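# Drive the motorized tray fully out of its housing

## Task

Make the motorized tray slide out of its housing until it reaches the end of its travel. The arm bases, in metres, with heading measured in degrees counter-clockwise from +x, are: arm1 x=-0.62 y=+0.37 z=+0.78 facing -98; arm2 x=-0.22 y=-0.34 z=+0.79 facing +84; arm3 x=+0.20 y=+0.35 z=+0.83 facing -91; arm4 x=+0.62 y=-0.38 z=+0.74 facing +79. The tray must remain fully extended by itself; a tray that is out only because an arm is still holding it there does not count.

## Robot and tools

Robots: four identical i2rt Big YAM arms named arm1, arm2, arm3 and arm4. Each has six joints, a two-finger gripper and a wrist camera. With joints 1 and 6 at 0 and the hand level and pointing forward, the wrist camera rides on top of the hand and looks toward the fingertips. The hand can reach roughly 1.0 m out from the joint-1 axis. Two room cameras, cam_high and cam_low, are fixed and belong to no arm.

Frame: there is one shared scene frame. Its origin is on the floor and +z points up. The base positions and headings given in the task are in this frame. The hand point lies midway between the fingertips. The hand's z axis runs along the fingers, and its y axis is the direction in which the fingers open and close.

execute_actions(actions, cameras): actions is a list that is either empty or holds exactly one action object. In that object, each robot name is a key, and under it sits "joints", a map from joint name to an absolute target. These are targets to reach, not offsets. The joints, their ranges and their done tolerances are:
- joint1_rad: -2.879 to 2.879, ±0.045. Yaw about the base; positive is counter-clockwise seen from above; 0 points along the base heading.
- joint2_rad: 0 to 3.141, ±0.14. Shoulder; 0 has the upper arm pointing backward and roughly level; increasing raises it and then swings it forward.
- joint3_rad: 0 to 3.019, ±0.09. Elbow; 0 is fully folded; increasing opens it.
- joint4_rad: -1.692 to 1.57, ±0.055. Hand pitch; positive tips the fingers up.
- joint5_rad: -1.57 to 1.57, ±0.03. Hand sideways swing; positive is toward the arm's right.
- joint6_rad: -2.094 to 2.094, ±0.035. Hand roll; positive is clockwise when viewed from behind the hand.
- gripper_m: 0 to 0.093 metres, ±0.003. This is the fingertip gap. Each finger pad pushes with at most about 50 to 62 N, and some grippers are weaker.
Angles are in radians. Every motion in the action begins at the same moment, but each joint moves at its own speed, so the hand can sweep a wide path between postures. An action runs for at most 15 s. A joint or arm left out of an action may still be driving toward an earlier target. An unknown key or an out-of-range value rejects the entire call, and nothing moves. cameras lists the images to return; omitting it, passing null or passing ["all"] returns every camera, and [] returns none. The "pictures" line gives the order of the images. An empty actions list only returns the current state and images.

wait(seconds): 0 to 10. Sends no new command and lets the simulation run on, then returns state and images.

zoom_image(camera, region): gives an enlarged view of part of that camera's most recent full image. region is [x0, y0, x1, y1] in pixels, with (0, 0) at the top-left corner, and may be at most 504 by 504.

finished_scene(scene): closes the scene with the given number after the last command has been held. It cannot be reversed. Call it only once the tray is fully out and will stay out with no arm holding it.

Reading results: joint_status tells how each commanded joint ended. "off_target" means the joint stopped short of its target and may still be pushing. After "contact_stop" or "time_out", the joint holds where it stopped. A joint that times out may instead keep a target limited to 0.375, 0.375, 0.113, 0.225, 0.075 and 0.3 rad (joints 1 to 6) from its current position and keep pushing; on_its_own will list it. To relieve that push, command the joint to its reported position. "joint command not followed", usually with a "cause:" line, means a built-in collision check held back that arm's joint targets, although the gripper target is still carried out. Such joints show "not_followed", and the arm may retry those targets with later actions until you send targets that pass. Calls without an action never display this line. on_its_own lists what this call did not command, and its "held at" value is the target being held, not the actual position. A target very close to the current position may not move the joint at all. A joint carrying a load can slowly sag. If a result reports a stop, any later execute_actions, wait or finished_scene calls in the same reply are skipped.

Safety: the arms do not halt when they touch something and can press with great force. A hard press of one robot against another fails the task and ends the run, and a hard impact can do the same. No state line reports arm-to-arm contact, and the collision check can act too late and ignores fingers, gripper housings and wrist cameras. Contact made through a held or loose object does not count. Keep the arms well apart. Steer clear of drops, slips, slamming, heavy impacts and sustained hard pushing.

Motor heat: holding a load heats the motors, even while you are thinking. At 85 °C a MOTOR HOT warning appears. At 100 °C that arm and its gripper go limp until they cool, and it is reported as an OVER-TEMPERATURE FAULT, which counts as a stop. The affected joints then show "limit_stop_at_motor_heat"; resend their targets once cooled. Some heat carries into the next scene.

Timing: the simulation keeps running while you compose a reply, and during that time the robots hold your last command. An arm that faults stays where the fault left it. Shorter robot motion is better.

Each tool is called by a JSON object that holds its "method" and its "body".

## Session

{"method": "execute_actions", "body": {"actions": []}}

Scene clock: 0.00 s.
Motor temperatures (°C, as the motors report them): arm1=[22 21 20 20 21 19] | arm2=[19 21 21 21 20 22] | arm3=[22 19 20 20 21 20] | arm4=[20 21 23 18 21 20]
arm1.joint_positions: joint1_rad=-0.105 joint2_rad=+0.412 joint3_rad=+1.529 joint4_rad=-1.467 joint5_rad=-0.003 joint6_rad=+0.260 gripper_m=+0.094
arm1.joint_status: not commanded
arm1.hand: x=-0.6456 y=+0.2730 z=+1.3787 quat_wxyz=(-0.410, -0.704, -0.421, +0.399) (m; scene frame)
arm2.joint_positions: joint1_rad=+0.190 joint2_rad=+0.440 joint3_rad=+1.307 joint4_rad=-1.550 joint5_rad=+0.159 joint6_rad=+0.317 gripper_m=+0.094
arm2.joint_status: not commanded
arm2.hand: x=-0.1980 y=-0.1956 z=+1.2789 quat_wxyz=(-0.292, +0.529, -0.728, -0.323) (m; scene frame)
arm3.joint_positions: joint1_rad=+0.364 joint2_rad=+0.544 joint3_rad=+1.653 joint4_rad=-1.377 joint5_rad=-0.281 joint6_rad=+0.055 gripper_m=+0.095
arm3.joint_status: not commanded
arm3.hand: x=+0.2959 y=+0.2347 z=+1.4876 quat_wxyz=(-0.556, -0.400, -0.689, +0.237) (m; scene frame)
arm4.joint_positions: joint1_rad=-0.353 joint2_rad=+0.361 joint3_rad=+1.313 joint4_rad=-1.255 joint5_rad=-0.136 joint6_rad=+0.407 gripper_m=+0.094
arm4.joint_status: not commanded
arm4.hand: x=+0.6677 y=-0.2397 z=+1.3060 quat_wxyz=(-0.415, +0.286, -0.753, -0.424) (m; scene frame)
pictures: arm1_cam_wrist, arm2_cam_wrist, arm3_cam_wrist, arm4_cam_wrist, cam_high, cam_low
Images, in order (width x height): arm1_cam_wrist 504x504, arm2_cam_wrist 504x504, arm3_cam_wrist 504x504, arm4_cam_wrist 504x504, cam_high 504x504, cam_low 504x504.

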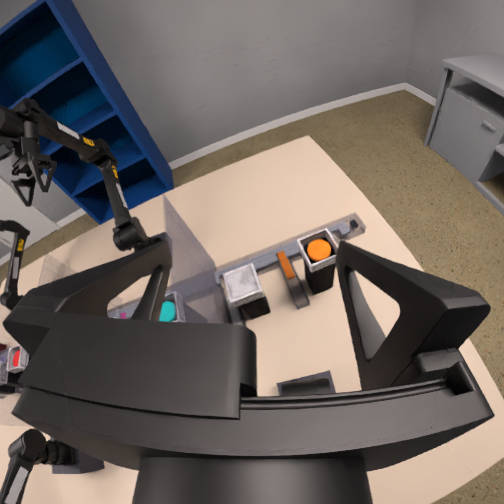

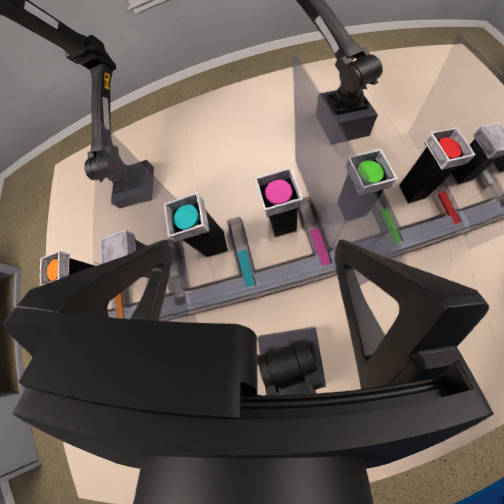

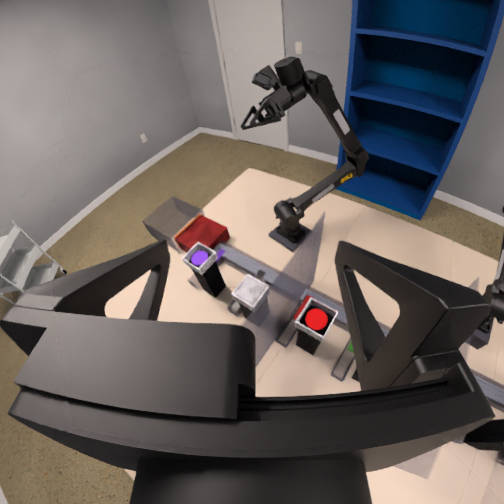

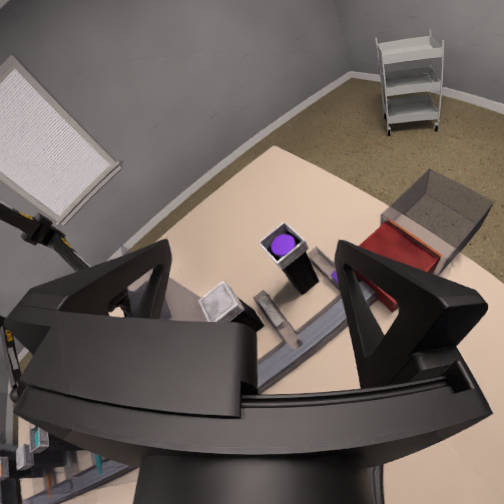

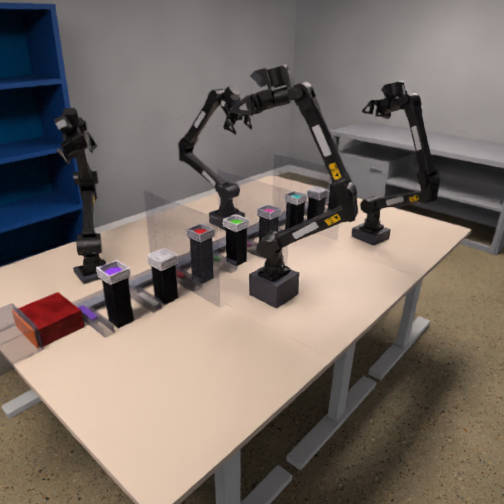

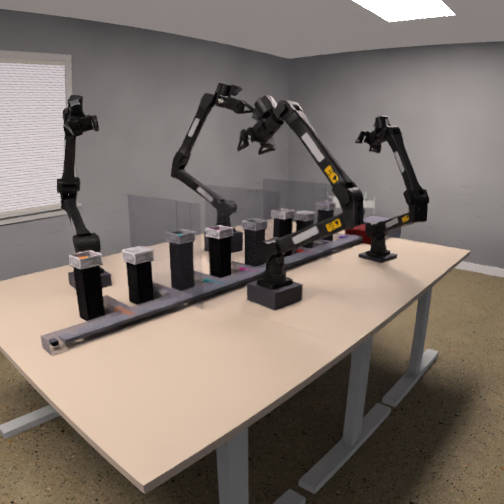

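{"method": "zoom_image", "body": {"camera": "arm2_cam_wrist", "region": [100, 120, 504, 330]}}

{"method": "zoom_image", "body": {"camera": "cam_low", "region": [30, 180, 400, 370]}}

{"method": "zoom_image", "body": {"camera": "cam_high", "region": [0, 170, 360, 370]}}

Region (100, 120, 504, 330) of arm2_cam_wrist's 504x504 image, scaled by 1.248, with more detail than that image has; it fills the top 262 rows of this view, and the rest is white.

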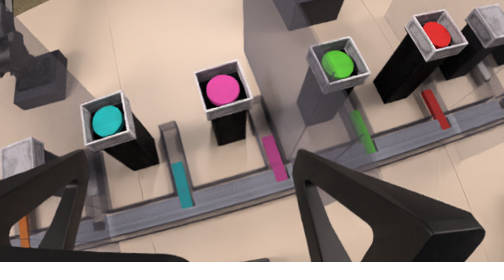

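Region (30, 180, 400, 370) of cam_low's 504x504 image, scaled by 1.362, with more detail than that image has; it fills the top 259 rows of this view, and the rest is white.

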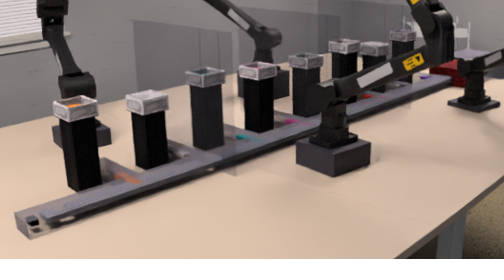

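Region (0, 170, 360, 370) of cam_high's 504x504 image, scaled by 1.400, with more detail than that image has.

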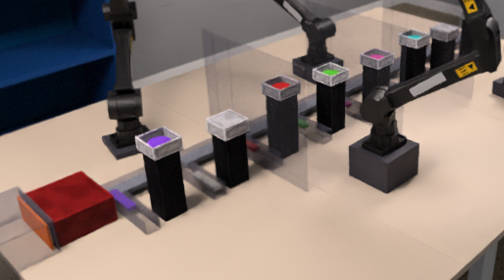

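{"method": "zoom_image", "body": {"camera": "arm2_cam_wrist", "region": [160, 200, 360, 320]}}

{"method": "zoom_image", "body": {"camera": "arm1_cam_wrist", "region": [200, 200, 380, 320]}}

{"method": "zoom_image", "body": {"camera": "arm4_cam_wrist", "region": [190, 160, 504, 400]}}

Region (160, 200, 360, 320) of arm2_cam_wrist's 504x504 image, scaled by 2.520, with more detail than that image has; it fills the top 302 rows of this view, and the rest is white.

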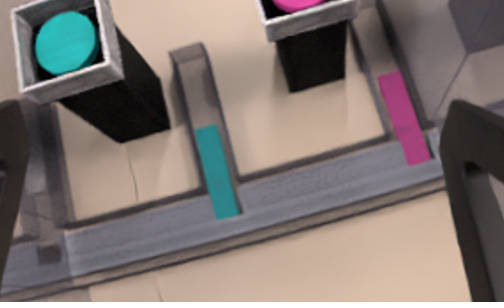

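Region (200, 200, 380, 320) of arm1_cam_wrist's 504x504 image, scaled by 2.800, with more detail than that image has.

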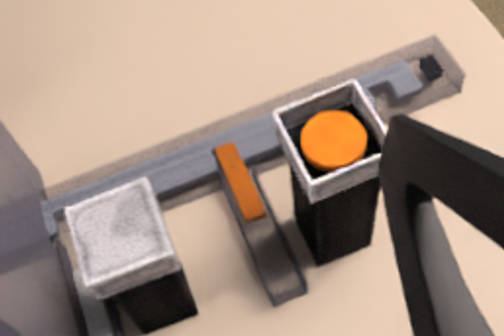

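Region (190, 160, 504, 400) of arm4_cam_wrist's 504x504 image, scaled by 1.605, with more detail than that image has; it fills the top 385 rows of this view, and the rest is white.

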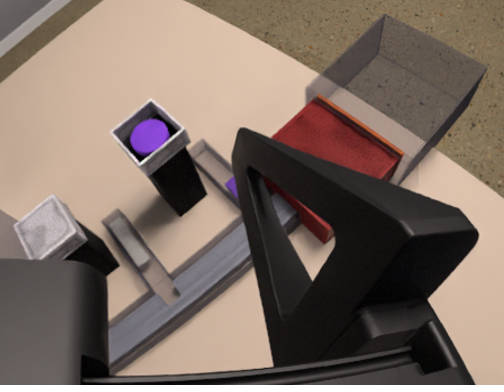

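{"method": "execute_actions", "body": {"actions": [{"arm1":{"joints":{"joint1_rad":0.0,"joint2_rad":1.3,"joint3_rad":1.8,"joint4_rad":-1.65,"joint5_rad":0,"joint6_rad":0}},"arm2":{"joints":{"joint1_rad":0.1,"joint2_rad":1.1,"joint3_rad":1.5,"joint4_rad":-1.65,"joint5_rad":0,"joint6_rad":0}},"arm3":{"joints":{"joint1_rad":0.0,"joint2_rad":1.3,"joint3_rad":1.7,"joint4_rad":-1.65,"joint5_rad":0,"joint6_rad":0}},"arm4":{"joints":{"joint1_rad":0.0,"joint2_rad":1.1,"joint3_rad":1.6,"joint4_rad":-1.65,"joint5_rad":0,"joint6_rad":0}}}]}}

Scene clock: 11.70 s.
Motor temperatures (°C, as the motors report them): arm1=[22 21 22 20 21 19] | arm2=[19 21 23 21 20 22] | arm3=[22 20 22 20 21 20] | arm4=[20 21 24 18 21 20]
arm1.joint_positions: joint1_rad=-0.008 joint2_rad=+1.312 joint3_rad=+1.776 joint4_rad=-1.637 joint5_rad=-0.003 joint6_rad=+0.017 gripper_m=+0.094
arm1.joint_status: all done
arm1.hand: x=-0.6814 y=-0.0520 z=+1.2323 quat_wxyz=(-0.131, -0.745, -0.637, +0.146) (m; scene frame)
arm2.joint_positions: joint1_rad=+0.104 joint2_rad=+1.103 joint3_rad=+1.494 joint4_rad=-1.632 joint5_rad=+0.002 joint6_rad=+0.015 gripper_m=+0.094
arm2.joint_status: all done
arm2.hand: x=-0.2133 y=+0.0031 z=+1.2013 quat_wxyz=(-0.112, +0.691, -0.704, -0.123) (m; scene frame)
arm3.joint_positions: joint1_rad=+0.003 joint2_rad=+1.307 joint3_rad=+1.678 joint4_rad=-1.641 joint5_rad=-0.003 joint6_rad=+0.014 gripper_m=+0.095
arm3.joint_status: all done
arm3.hand: x=+0.1987 y=-0.0719 z=+1.2414 quat_wxyz=(-0.100, -0.706, -0.693, +0.108) (m; scene frame)
arm4.joint_positions: joint1_rad=-0.005 joint2_rad=+1.112 joint3_rad=+1.571 joint4_rad=-1.635 joint5_rad=-0.002 joint6_rad=+0.011 gripper_m=+0.094
arm4.joint_status: all done
arm4.hand: x=+0.6826 y=-0.0323 z=+1.1811 quat_wxyz=(-0.153, +0.618, -0.762, -0.119) (m; scene frame)
pictures: arm1_cam_wrist, arm2_cam_wrist, arm3_cam_wrist, arm4_cam_wrist, cam_high, cam_low
Images, in order (width x height): arm1_cam_wrist 504x504, arm2_cam_wrist 504x504, arm3_cam_wrist 504x504, arm4_cam_wrist 504x504, cam_high 504x504, cam_low 504x504.

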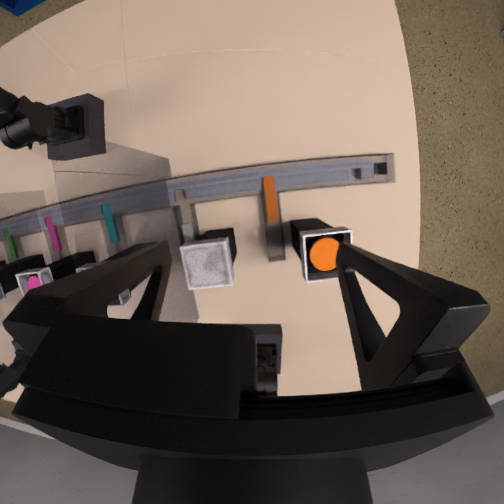

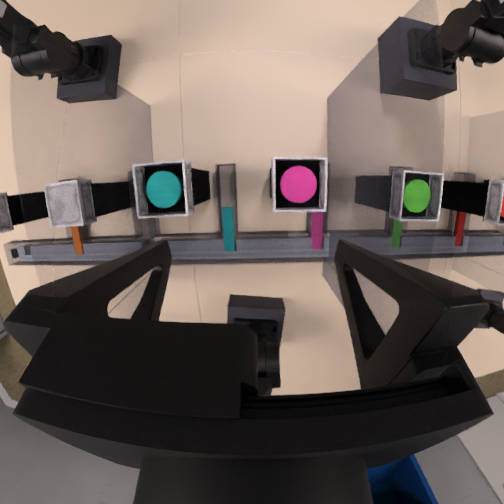

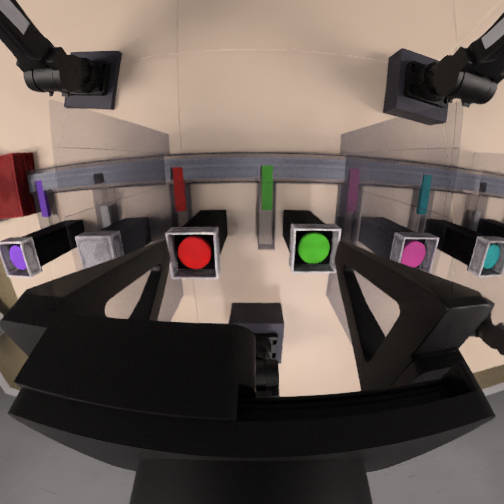

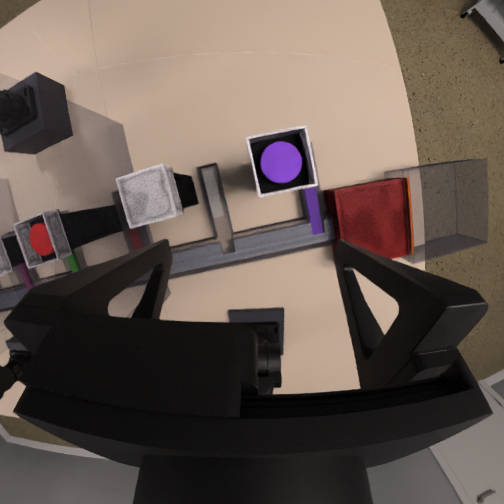

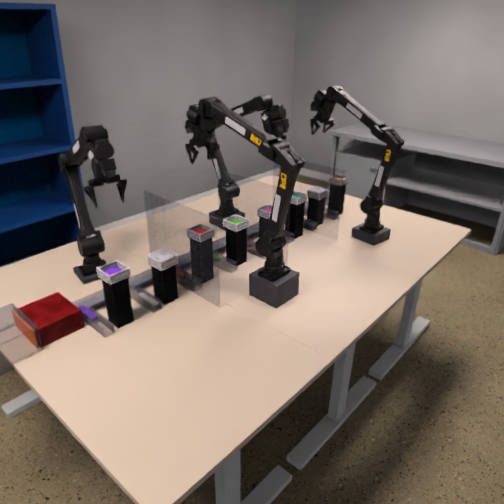

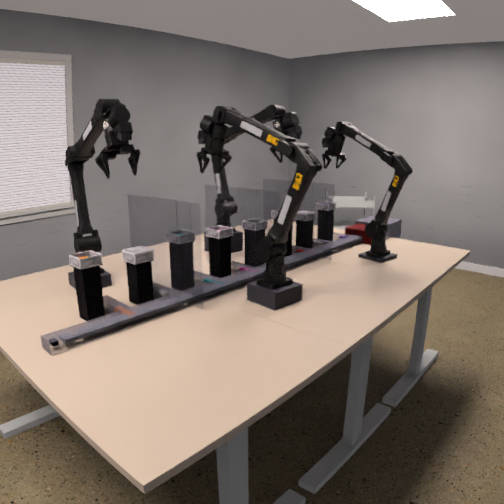

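{"method": "execute_actions", "body": {"actions": [{"arm1":{"joints":{"joint1_rad":-0.347,"joint2_rad":1.348,"joint3_rad":1.35,"joint4_rad":-1.55,"gripper_m":0}},"arm2":{"joints":{"joint1_rad":-0.091,"joint2_rad":1.331,"joint3_rad":1.29,"joint4_rad":-1.51,"gripper_m":0}},"arm3":{"joints":{"joint1_rad":0.32,"joint2_rad":1.218,"joint3_rad":1.105,"joint4_rad":-1.44,"gripper_m":0}},"arm4":{"joints":{"joint1_rad":-0.121,"joint2_rad":1.454,"joint3_rad":1.54,"joint4_rad":-1.635,"gripper_m":0}}}]}}

Scene clock: 32.77 s.
Motor temperatures (°C, as the motors report them): arm1=[22 22 24 20 21 19] | arm2=[19 21 25 21 20 22] | arm3=[22 20 25 20 21 20] | arm4=[20 22 27 18 21 20]
arm1.joint_positions: joint1_rad=-0.353 joint2_rad=+1.356 joint3_rad=+1.345 joint4_rad=-1.563 joint5_rad=+0.000 joint6_rad=+0.015 gripper_m=+0.000
arm1.joint_status: all done
arm1.hand: x=-0.8031 y=+0.0283 z=+1.0391 quat_wxyz=(+0.002, -0.860, -0.510, -0.003) (m; scene frame)
arm2.joint_positions: joint1_rad=-0.095 joint2_rad=+1.336 joint3_rad=+1.287 joint4_rad=-1.522 joint5_rad=+0.000 joint6_rad=+0.014 gripper_m=+0.000
arm2.joint_status: all done
arm2.hand: x=-0.1405 y=+0.0328 z=+1.0383 quat_wxyz=(+0.005, +0.628, -0.778, -0.006) (m; scene frame)
arm3.joint_positions: joint1_rad=+0.327 joint2_rad=+1.232 joint3_rad=+1.097 joint4_rad=-1.452 joint5_rad=-0.001 joint6_rad=+0.013 gripper_m=+0.001
arm3.joint_status: all done
arm3.hand: x=+0.3023 y=+0.0289 z=+1.0358 quat_wxyz=(+0.015, -0.592, -0.806, -0.003) (m; scene frame)
arm4.joint_positions: joint1_rad=-0.125 joint2_rad=+1.480 joint3_rad=+1.513 joint4_rad=-1.635 joint5_rad=-0.001 joint6_rad=+0.010 gripper_m=+0.000
arm4.joint_status: all done
arm4.hand: x=+0.7501 y=+0.0289 z=+1.0196 quat_wxyz=(+0.010, +0.581, -0.814, +0.016) (m; scene frame)
pictures: arm1_cam_wrist, arm2_cam_wrist, arm3_cam_wrist, arm4_cam_wrist, cam_high, cam_low
Images, in order (width x height): arm1_cam_wrist 504x504, arm2_cam_wrist 504x504, arm3_cam_wrist 504x504, arm4_cam_wrist 504x504, cam_high 504x504, cam_low 504x504.

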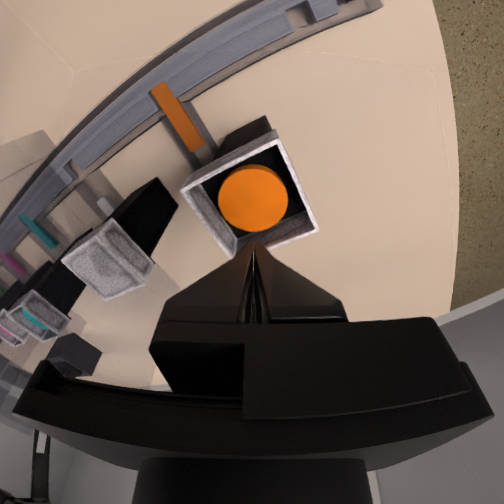

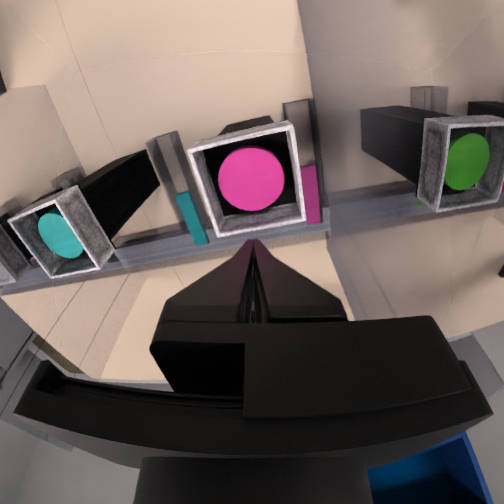

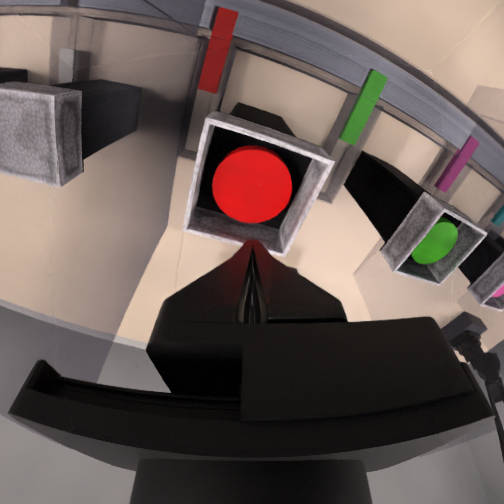

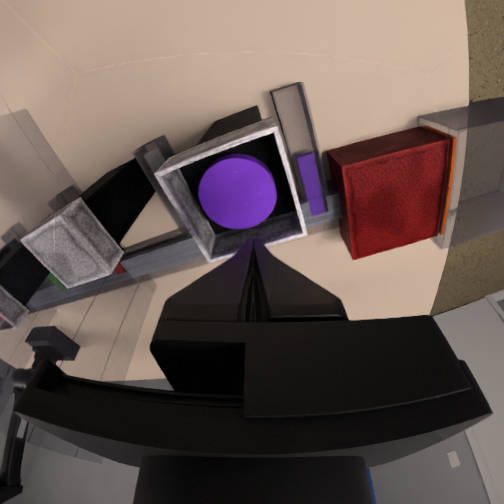

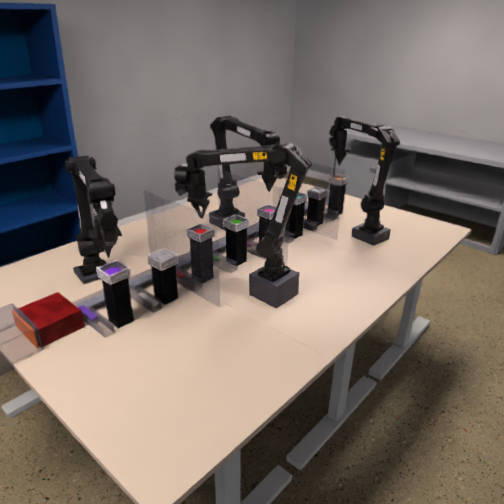

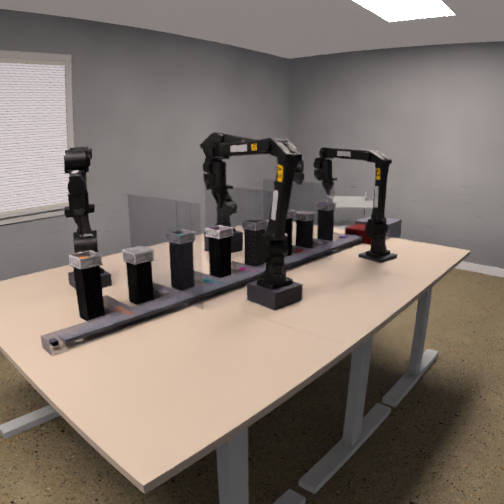

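{"method": "execute_actions", "body": {"actions": [{"arm1":{"joints":{"joint3_rad":1.156,"joint4_rad":-1.356}},"arm2":{"joints":{"joint2_rad":1.366,"joint3_rad":1.104,"joint4_rad":-1.289}},"arm3":{"joints":{"joint2_rad":1.257,"joint3_rad":1.026,"joint4_rad":-1.322}},"arm4":{"joints":{"joint1_rad":-0.092,"joint3_rad":1.412,"joint4_rad":-1.507}}}]}}

Scene clock: 37.73 s.
Motor temperatures (°C, as the motors report them): arm1=[22 22 24 20 21 19] | arm2=[19 21 25 21 20 22] | arm3=[22 20 25 20 21 20] | arm4=[20 22 28 18 21 20]
arm1.joint_positions: joint1_rad=-0.353 joint2_rad=+1.356 joint3_rad=+1.152 joint4_rad=-1.371 joint5_rad=+0.000 joint6_rad=+0.015 gripper_m=+0.000
arm1.joint_status: all done
arm1.hand: x=-0.7991 y=+0.0360 z=+0.9658 quat_wxyz=(+0.003, -0.860, -0.510, -0.003) (m; scene frame)
arm2.joint_positions: joint1_rad=-0.095 joint2_rad=+1.349 joint3_rad=+1.114 joint4_rad=-1.307 joint5_rad=+0.000 joint6_rad=+0.014 gripper_m=+0.000
arm2.joint_status: all done
arm2.hand: x=-0.1410 y=+0.0353 z=+0.9687 quat_wxyz=(-0.007, +0.627, -0.778, -0.015) (m; scene frame)
arm3.joint_positions: joint1_rad=+0.327 joint2_rad=+1.261 joint3_rad=+1.019 joint4_rad=-1.334 joint5_rad=-0.001 joint6_rad=+0.013 gripper_m=+0.001
arm3.joint_status: all done
arm3.hand: x=+0.3036 y=+0.0236 z=+0.9972 quat_wxyz=(+0.010, -0.592, -0.806, +0.000) (m; scene frame)
arm4.joint_positions: joint1_rad=-0.094 joint2_rad=+1.472 joint3_rad=+1.399 joint4_rad=-1.523 joint5_rad=-0.001 joint6_rad=+0.010 gripper_m=+0.000
arm4.joint_status: all done
arm4.hand: x=+0.7373 y=+0.0304 z=+0.9795 quat_wxyz=(+0.007, +0.594, -0.805, +0.014) (m; scene frame)
pictures: arm1_cam_wrist, arm2_cam_wrist, arm3_cam_wrist, arm4_cam_wrist, cam_high, cam_low
Images, in order (width x height): arm1_cam_wrist 504x504, arm2_cam_wrist 504x504, arm3_cam_wrist 504x504, arm4_cam_wrist 504x504, cam_high 504x504, cam_low 504x504.

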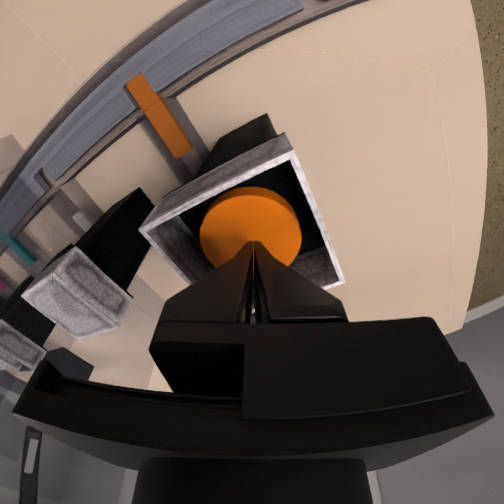

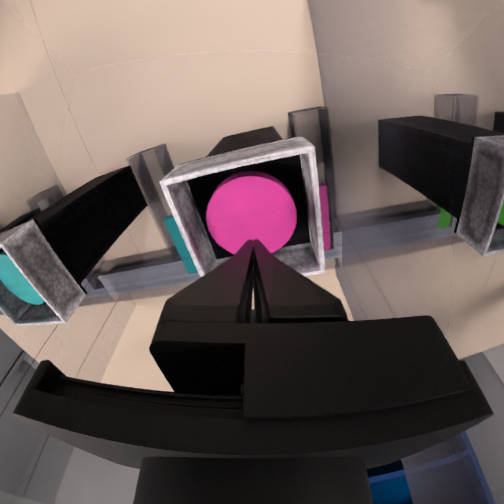

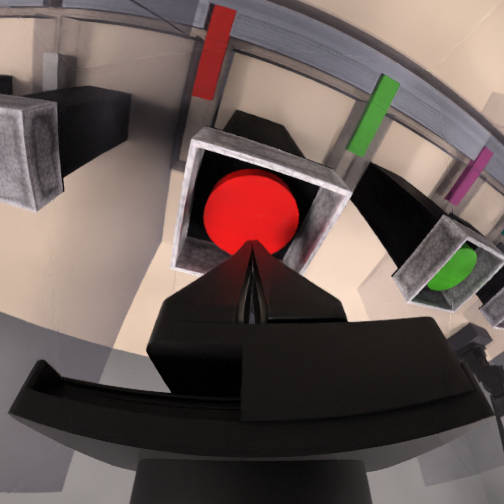

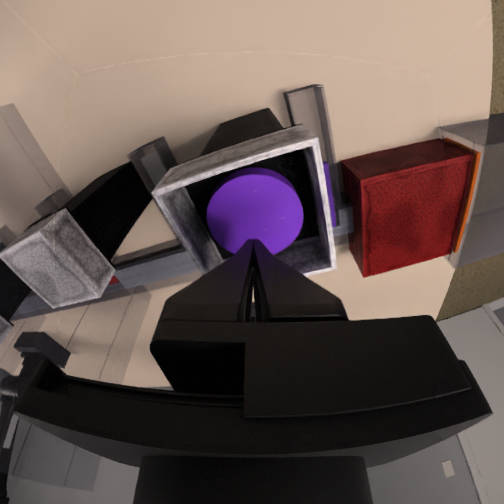

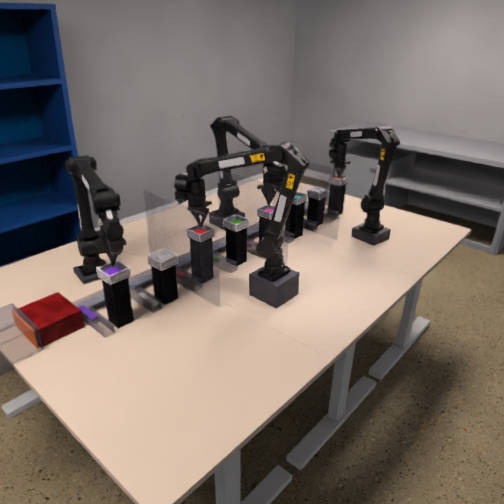

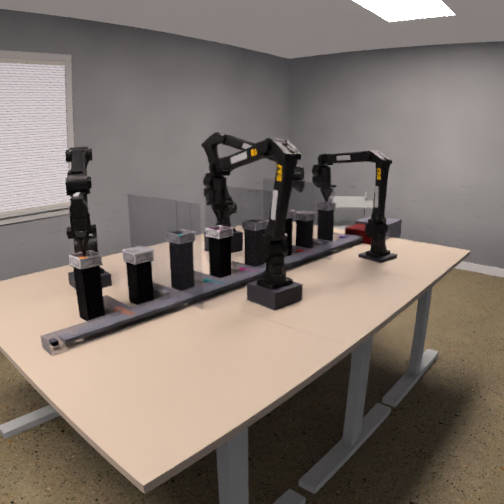

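{"method": "execute_actions", "body": {"actions": [{"arm1":{"joints":{"joint3_rad":1.075,"joint4_rad":-1.275}},"arm2":{"joints":{"joint2_rad":1.39,"joint3_rad":1.02,"joint4_rad":-1.19}},"arm3":{"joints":{"joint2_rad":1.287,"joint3_rad":0.944,"joint4_rad":-1.215}},"arm4":{"joints":{"joint3_rad":1.314,"joint4_rad":-1.39}}}]}}

Scene clock: 40.57 s.
Motor temperatures (°C, as the motors report them): arm1=[22 22 24 20 21 19] | arm2=[19 21 25 21 20 22] | arm3=[22 20 25 20 21 20] | arm4=[20 22 28 18 21 20]
arm1.joint_positions: joint1_rad=-0.353 joint2_rad=+1.343 joint3_rad=+1.097 joint4_rad=-1.293 joint5_rad=+0.000 joint6_rad=+0.015 gripper_m=+0.000
arm1.joint_status: all done
arm1.hand: x=-0.7993 y=+0.0357 z=+0.9502 quat_wxyz=(-0.007, -0.860, -0.510, +0.012) (m; scene frame)
arm2.joint_positions: joint1_rad=-0.095 joint2_rad=+1.364 joint3_rad=+1.034 joint4_rad=-1.211 joint5_rad=+0.000 joint6_rad=+0.014 gripper_m=+0.000
arm2.joint_status: all done
arm2.hand: x=-0.1423 y=+0.0316 z=+0.9342 quat_wxyz=(-0.008, +0.627, -0.778, -0.016) (m; scene frame)
arm3.joint_positions: joint1_rad=+0.327 joint2_rad=+1.279 joint3_rad=+0.948 joint4_rad=-1.233 joint5_rad=-0.001 joint6_rad=+0.013 gripper_m=+0.001
arm3.joint_status: all done
arm3.hand: x=+0.3033 y=+0.0233 z=+0.9656 quat_wxyz=(+0.005, -0.592, -0.806, +0.003) (m; scene frame)
arm4.joint_positions: joint1_rad=-0.094 joint2_rad=+1.456 joint3_rad=+1.321 joint4_rad=-1.410 joint5_rad=-0.001 joint6_rad=+0.010 gripper_m=+0.000
arm4.joint_status: all done
arm4.hand: x=+0.7388 y=+0.0340 z=+0.9563 quat_wxyz=(-0.013, +0.594, -0.804, -0.001) (m; scene frame)
pictures: arm1_cam_wrist, arm2_cam_wrist, arm3_cam_wrist, arm4_cam_wrist, cam_high, cam_low
Images, in order (width x height): arm1_cam_wrist 504x504, arm2_cam_wrist 504x504, arm3_cam_wrist 504x504, arm4_cam_wrist 504x504, cam_high 504x504, cam_low 504x504.

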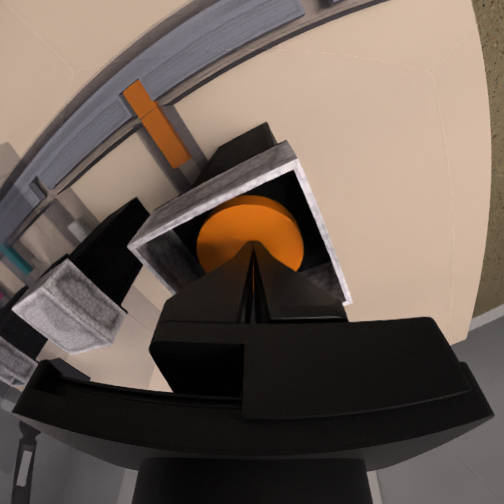

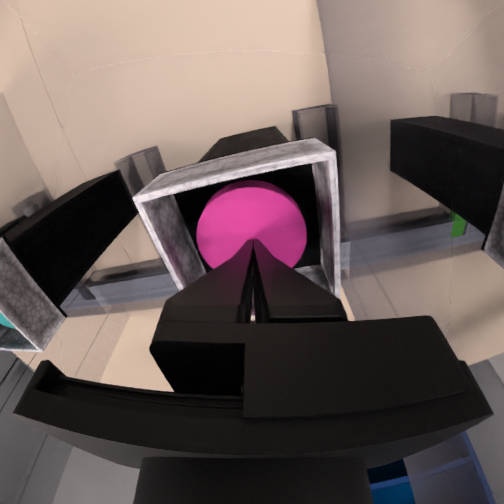

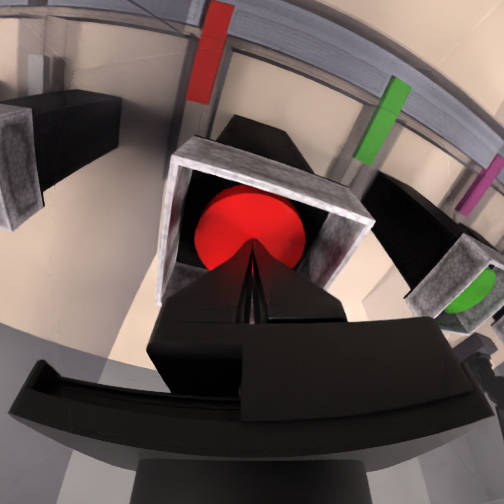

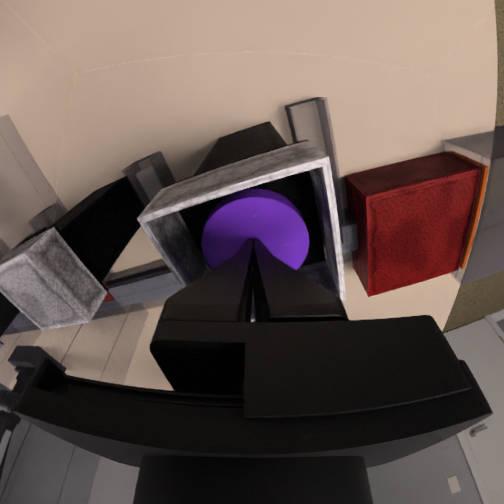

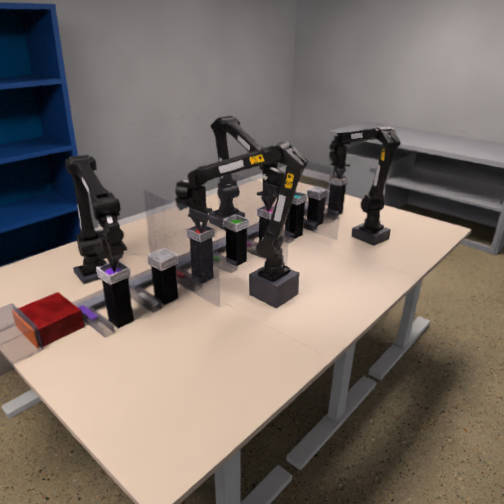

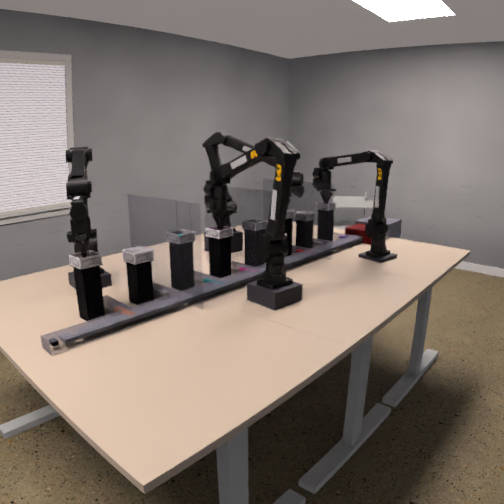

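{"method": "execute_actions", "body": {"actions": [{"arm1":{"joints":{"joint2_rad":1.37,"joint3_rad":1.04}},"arm2":{"joints":{"joint2_rad":1.41,"joint3_rad":0.985}},"arm3":{"joints":{"joint2_rad":1.305,"joint3_rad":0.91}},"arm4":{"joints":{"joint2_rad":1.475,"joint3_rad":1.28}}}]}}

Scene clock: 42.07 s.
Motor temperatures (°C, as the motors report them): arm1=[22 22 24 20 21 19] | arm2=[19 21 25 21 20 22] | arm3=[22 20 25 20 21 20] | arm4=[20 22 27 18 21 20]
arm1.joint_positions: joint1_rad=-0.353 joint2_rad=+1.342 joint3_rad=+1.085 joint4_rad=-1.283 joint5_rad=+0.000 joint6_rad=+0.015 gripper_m=+0.000
arm1.joint_status: all done
arm1.hand: x=-0.7985 y=+0.0372 z=+0.9462 quat_wxyz=(-0.007, -0.860, -0.510, +0.012) (m; scene frame)
arm2.joint_positions: joint1_rad=-0.095 joint2_rad=+1.364 joint3_rad=+1.021 joint4_rad=-1.201 joint5_rad=+0.000 joint6_rad=+0.014 gripper_m=+0.000
arm2.joint_status: all done
arm2.hand: x=-0.1430 y=+0.0289 z=+0.9292 quat_wxyz=(-0.006, +0.628, -0.778, -0.015) (m; scene frame)
arm3.joint_positions: joint1_rad=+0.327 joint2_rad=+1.279 joint3_rad=+0.939 joint4_rad=-1.222 joint5_rad=-0.001 joint6_rad=+0.013 gripper_m=+0.001
arm3.joint_status: all done
arm3.hand: x=+0.3030 y=+0.0241 z=+0.9622 quat_wxyz=(+0.004, -0.592, -0.806, +0.004) (m; scene frame)
arm4.joint_positions: joint1_rad=-0.094 joint2_rad=+1.456 joint3_rad=+1.302 joint4_rad=-1.401 joint5_rad=-0.001 joint6_rad=+0.010 gripper_m=+0.000
arm4.joint_status: all done
arm4.hand: x=+0.7379 y=+0.0308 z=+0.9493 quat_wxyz=(-0.010, +0.594, -0.805, +0.002) (m; scene frame)
pictures: arm1_cam_wrist, arm2_cam_wrist, arm3_cam_wrist, arm4_cam_wrist, cam_high, cam_low
Images, in order (width x height): arm1_cam_wrist 504x504, arm2_cam_wrist 504x504, arm3_cam_wrist 504x504, arm4_cam_wrist 504x504, cam_high 504x504, cam_low 504x504.

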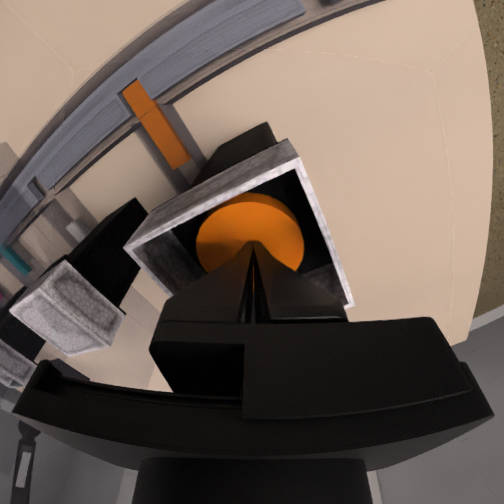

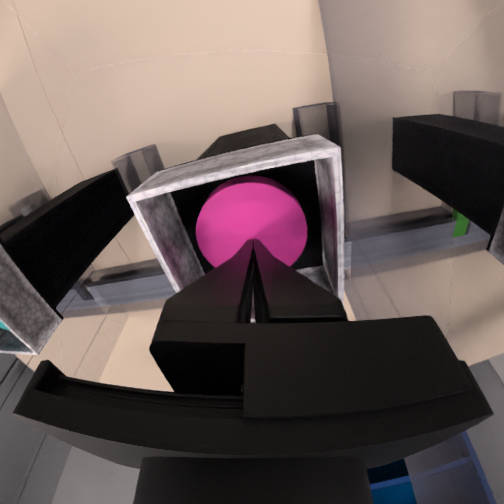

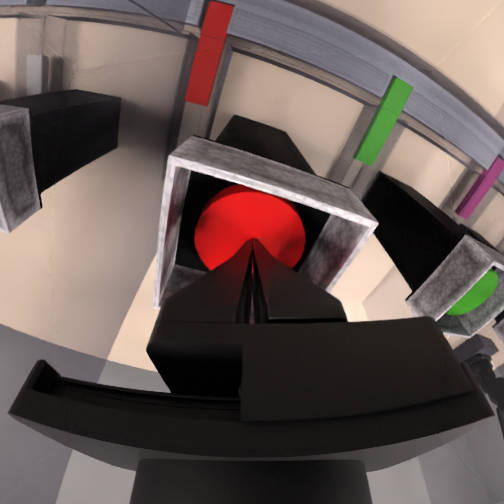

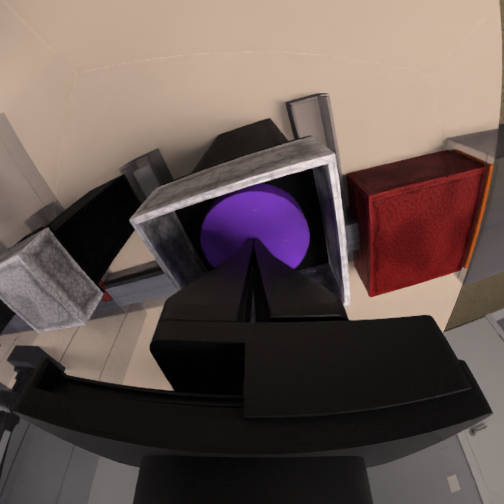

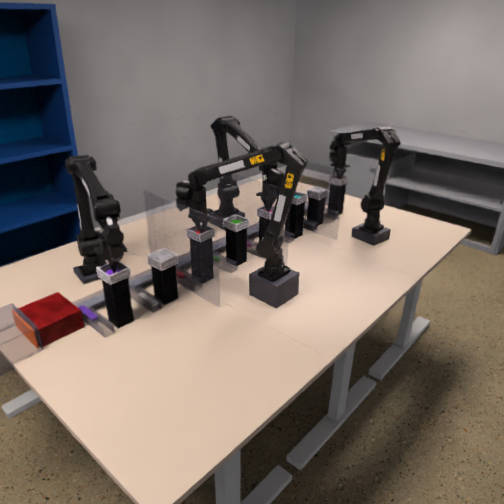

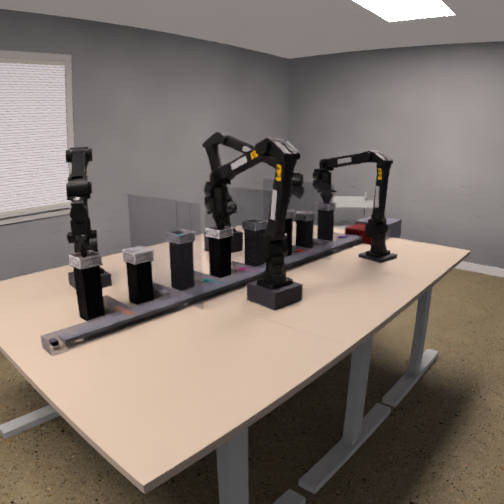

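Bolts may retract slowly; check again.

{"method": "wait", "body": {"seconds": 1.5}}

Scene clock: 44.03 s.
Motor temperatures (°C, as the motors report them): arm1=[22 22 23 20 21 19] | arm2=[19 21 25 21 20 22] | arm3=[22 20 24 20 21 20] | arm4=[20 22 27 18 21 20]
arm1.joint_positions: joint1_rad=-0.353 joint2_rad=+1.342 joint3_rad=+1.085 joint4_rad=-1.283 joint5_rad=+0.000 joint6_rad=+0.015 gripper_m=+0.000
arm1.joint_status: all done
arm1.hand: x=-0.7985 y=+0.0372 z=+0.9462 quat_wxyz=(-0.007, -0.860, -0.510, +0.012) (m; scene frame)
arm2.joint_positions: joint1_rad=-0.095 joint2_rad=+1.364 joint3_rad=+1.021 joint4_rad=-1.201 joint5_rad=+0.000 joint6_rad=+0.014 gripper_m=+0.000
arm2.joint_status: all done
arm2.hand: x=-0.1430 y=+0.0289 z=+0.9292 quat_wxyz=(-0.006, +0.628, -0.778, -0.015) (m; scene frame)
arm3.joint_positions: joint1_rad=+0.327 joint2_rad=+1.279 joint3_rad=+0.939 joint4_rad=-1.222 joint5_rad=-0.001 joint6_rad=+0.013 gripper_m=+0.001
arm3.joint_status: all done
arm3.hand: x=+0.3030 y=+0.0241 z=+0.9622 quat_wxyz=(+0.004, -0.592, -0.806, +0.004) (m; scene frame)
arm4.joint_positions: joint1_rad=-0.094 joint2_rad=+1.456 joint3_rad=+1.302 joint4_rad=-1.401 joint5_rad=-0.001 joint6_rad=+0.010 gripper_m=+0.000
arm4.joint_status: all done
arm4.hand: x=+0.7379 y=+0.0308 z=+0.9493 quat_wxyz=(-0.010, +0.594, -0.805, +0.002) (m; scene frame)
wait: 1.50 s; at rest from the start
pictures: arm1_cam_wrist, arm2_cam_wrist, arm3_cam_wrist, arm4_cam_wrist, cam_high, cam_low
Images, in order (width x height): arm1_cam_wrist 504x504, arm2_cam_wrist 504x504, arm3_cam_wrist 504x504, arm4_cam_wrist 504x504, cam_high 504x504, cam_low 504x504.

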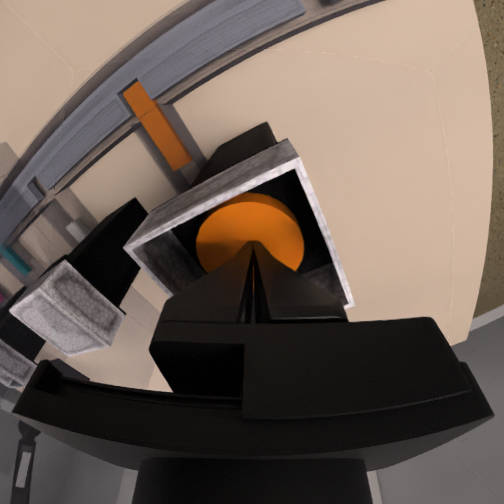

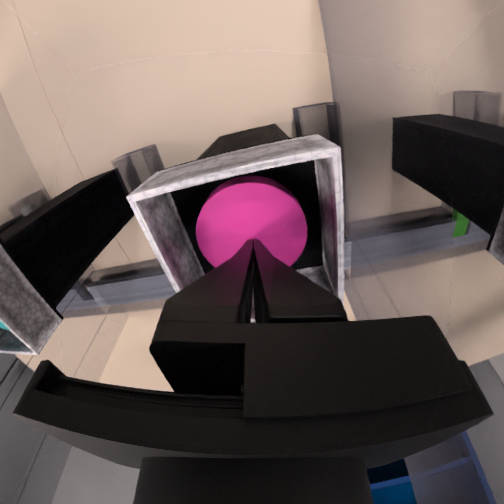

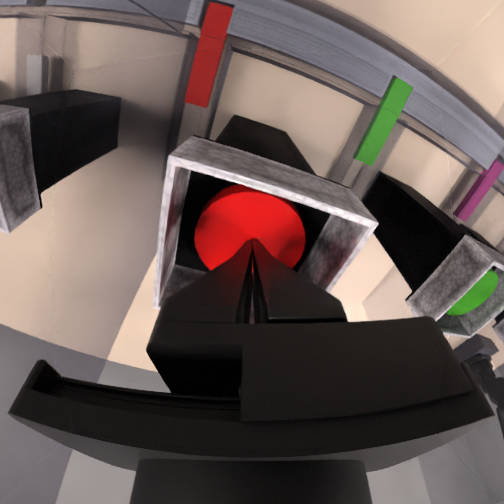

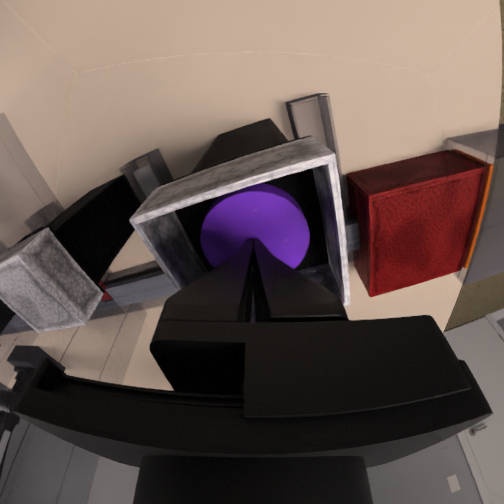

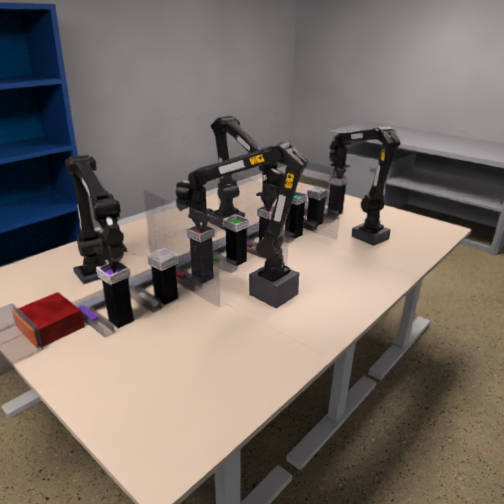

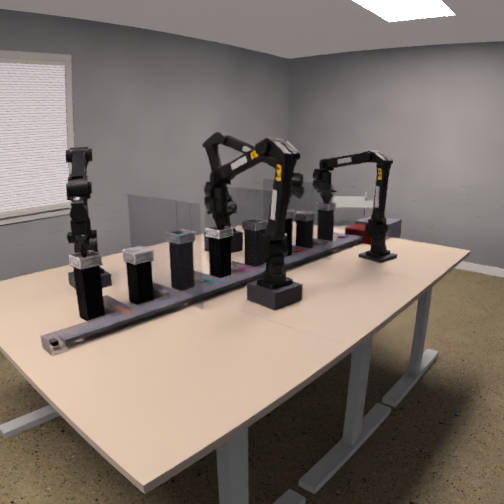

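{"method": "wait", "body": {"seconds": 10}}

Scene clock: 54.50 s.
Motor temperatures (°C, as the motors report them): arm1=[22 22 23 20 21 19] | arm2=[19 21 24 21 20 22] | arm3=[22 20 24 20 21 20] | arm4=[20 22 26 18 21 20]
arm1.joint_positions: joint1_rad=-0.353 joint2_rad=+1.342 joint3_rad=+1.085 joint4_rad=-1.283 joint5_rad=+0.000 joint6_rad=+0.015 gripper_m=+0.000
arm1.joint_status: all done
arm1.hand: x=-0.7985 y=+0.0372 z=+0.9462 quat_wxyz=(-0.007, -0.860, -0.510, +0.012) (m; scene frame)
arm2.joint_positions: joint1_rad=-0.095 joint2_rad=+1.364 joint3_rad=+1.021 joint4_rad=-1.201 joint5_rad=+0.000 joint6_rad=+0.014 gripper_m=+0.000
arm2.joint_status: all done
arm2.hand: x=-0.1430 y=+0.0289 z=+0.9292 quat_wxyz=(-0.006, +0.628, -0.778, -0.015) (m; scene frame)
arm3.joint_positions: joint1_rad=+0.327 joint2_rad=+1.279 joint3_rad=+0.939 joint4_rad=-1.222 joint5_rad=-0.001 joint6_rad=+0.013 gripper_m=+0.001
arm3.joint_status: all done
arm3.hand: x=+0.3030 y=+0.0241 z=+0.9622 quat_wxyz=(+0.004, -0.592, -0.806, +0.004) (m; scene frame)
arm4.joint_positions: joint1_rad=-0.094 joint2_rad=+1.456 joint3_rad=+1.302 joint4_rad=-1.401 joint5_rad=-0.001 joint6_rad=+0.010 gripper_m=+0.000
arm4.joint_status: all done
arm4.hand: x=+0.7379 y=+0.0308 z=+0.9493 quat_wxyz=(-0.010, +0.594, -0.805, +0.002) (m; scene frame)
wait: 10.00 s; at rest from the start
pictures: arm1_cam_wrist, arm2_cam_wrist, arm3_cam_wrist, arm4_cam_wrist, cam_high, cam_low
Images, in order (width x height): arm1_cam_wrist 504x504, arm2_cam_wrist 504x504, arm3_cam_wrist 504x504, arm4_cam_wrist 504x504, cam_high 504x504, cam_low 504x504.

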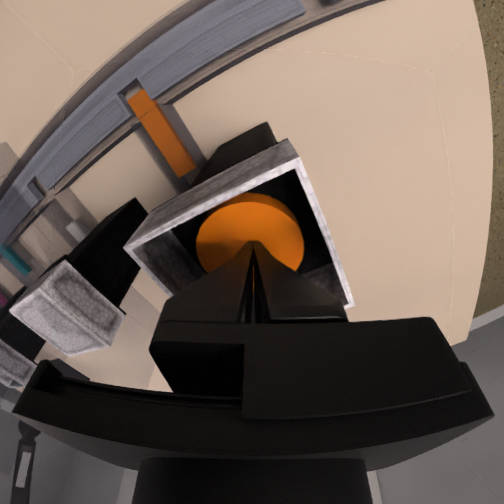

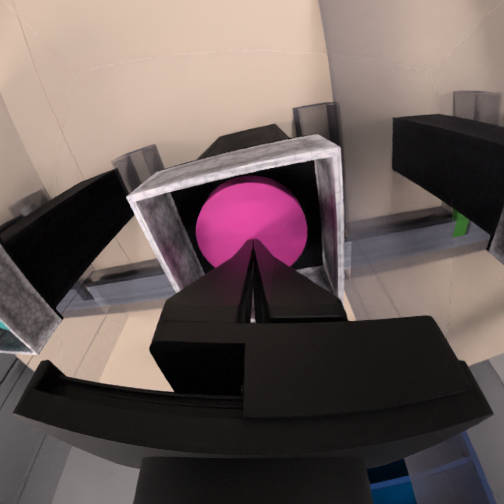

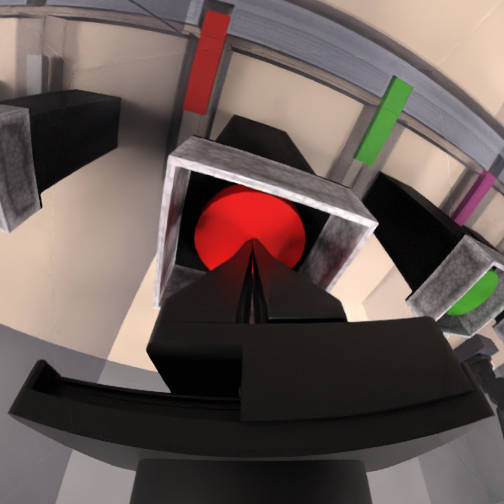

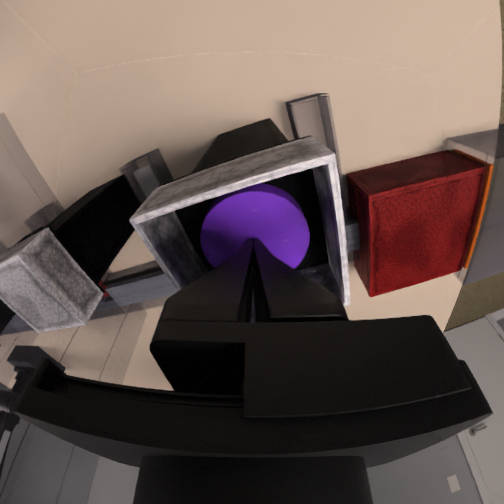

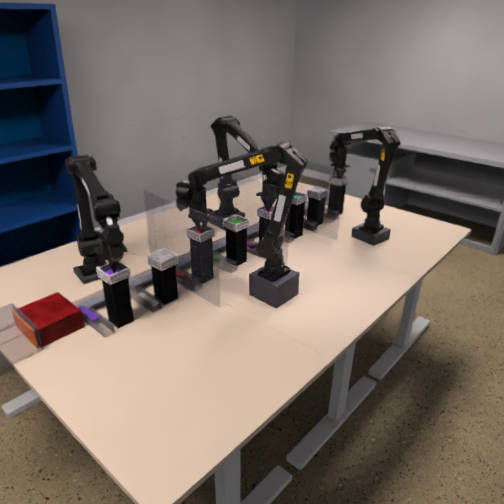

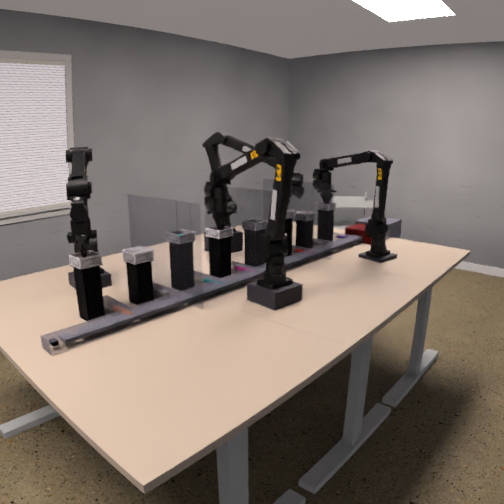

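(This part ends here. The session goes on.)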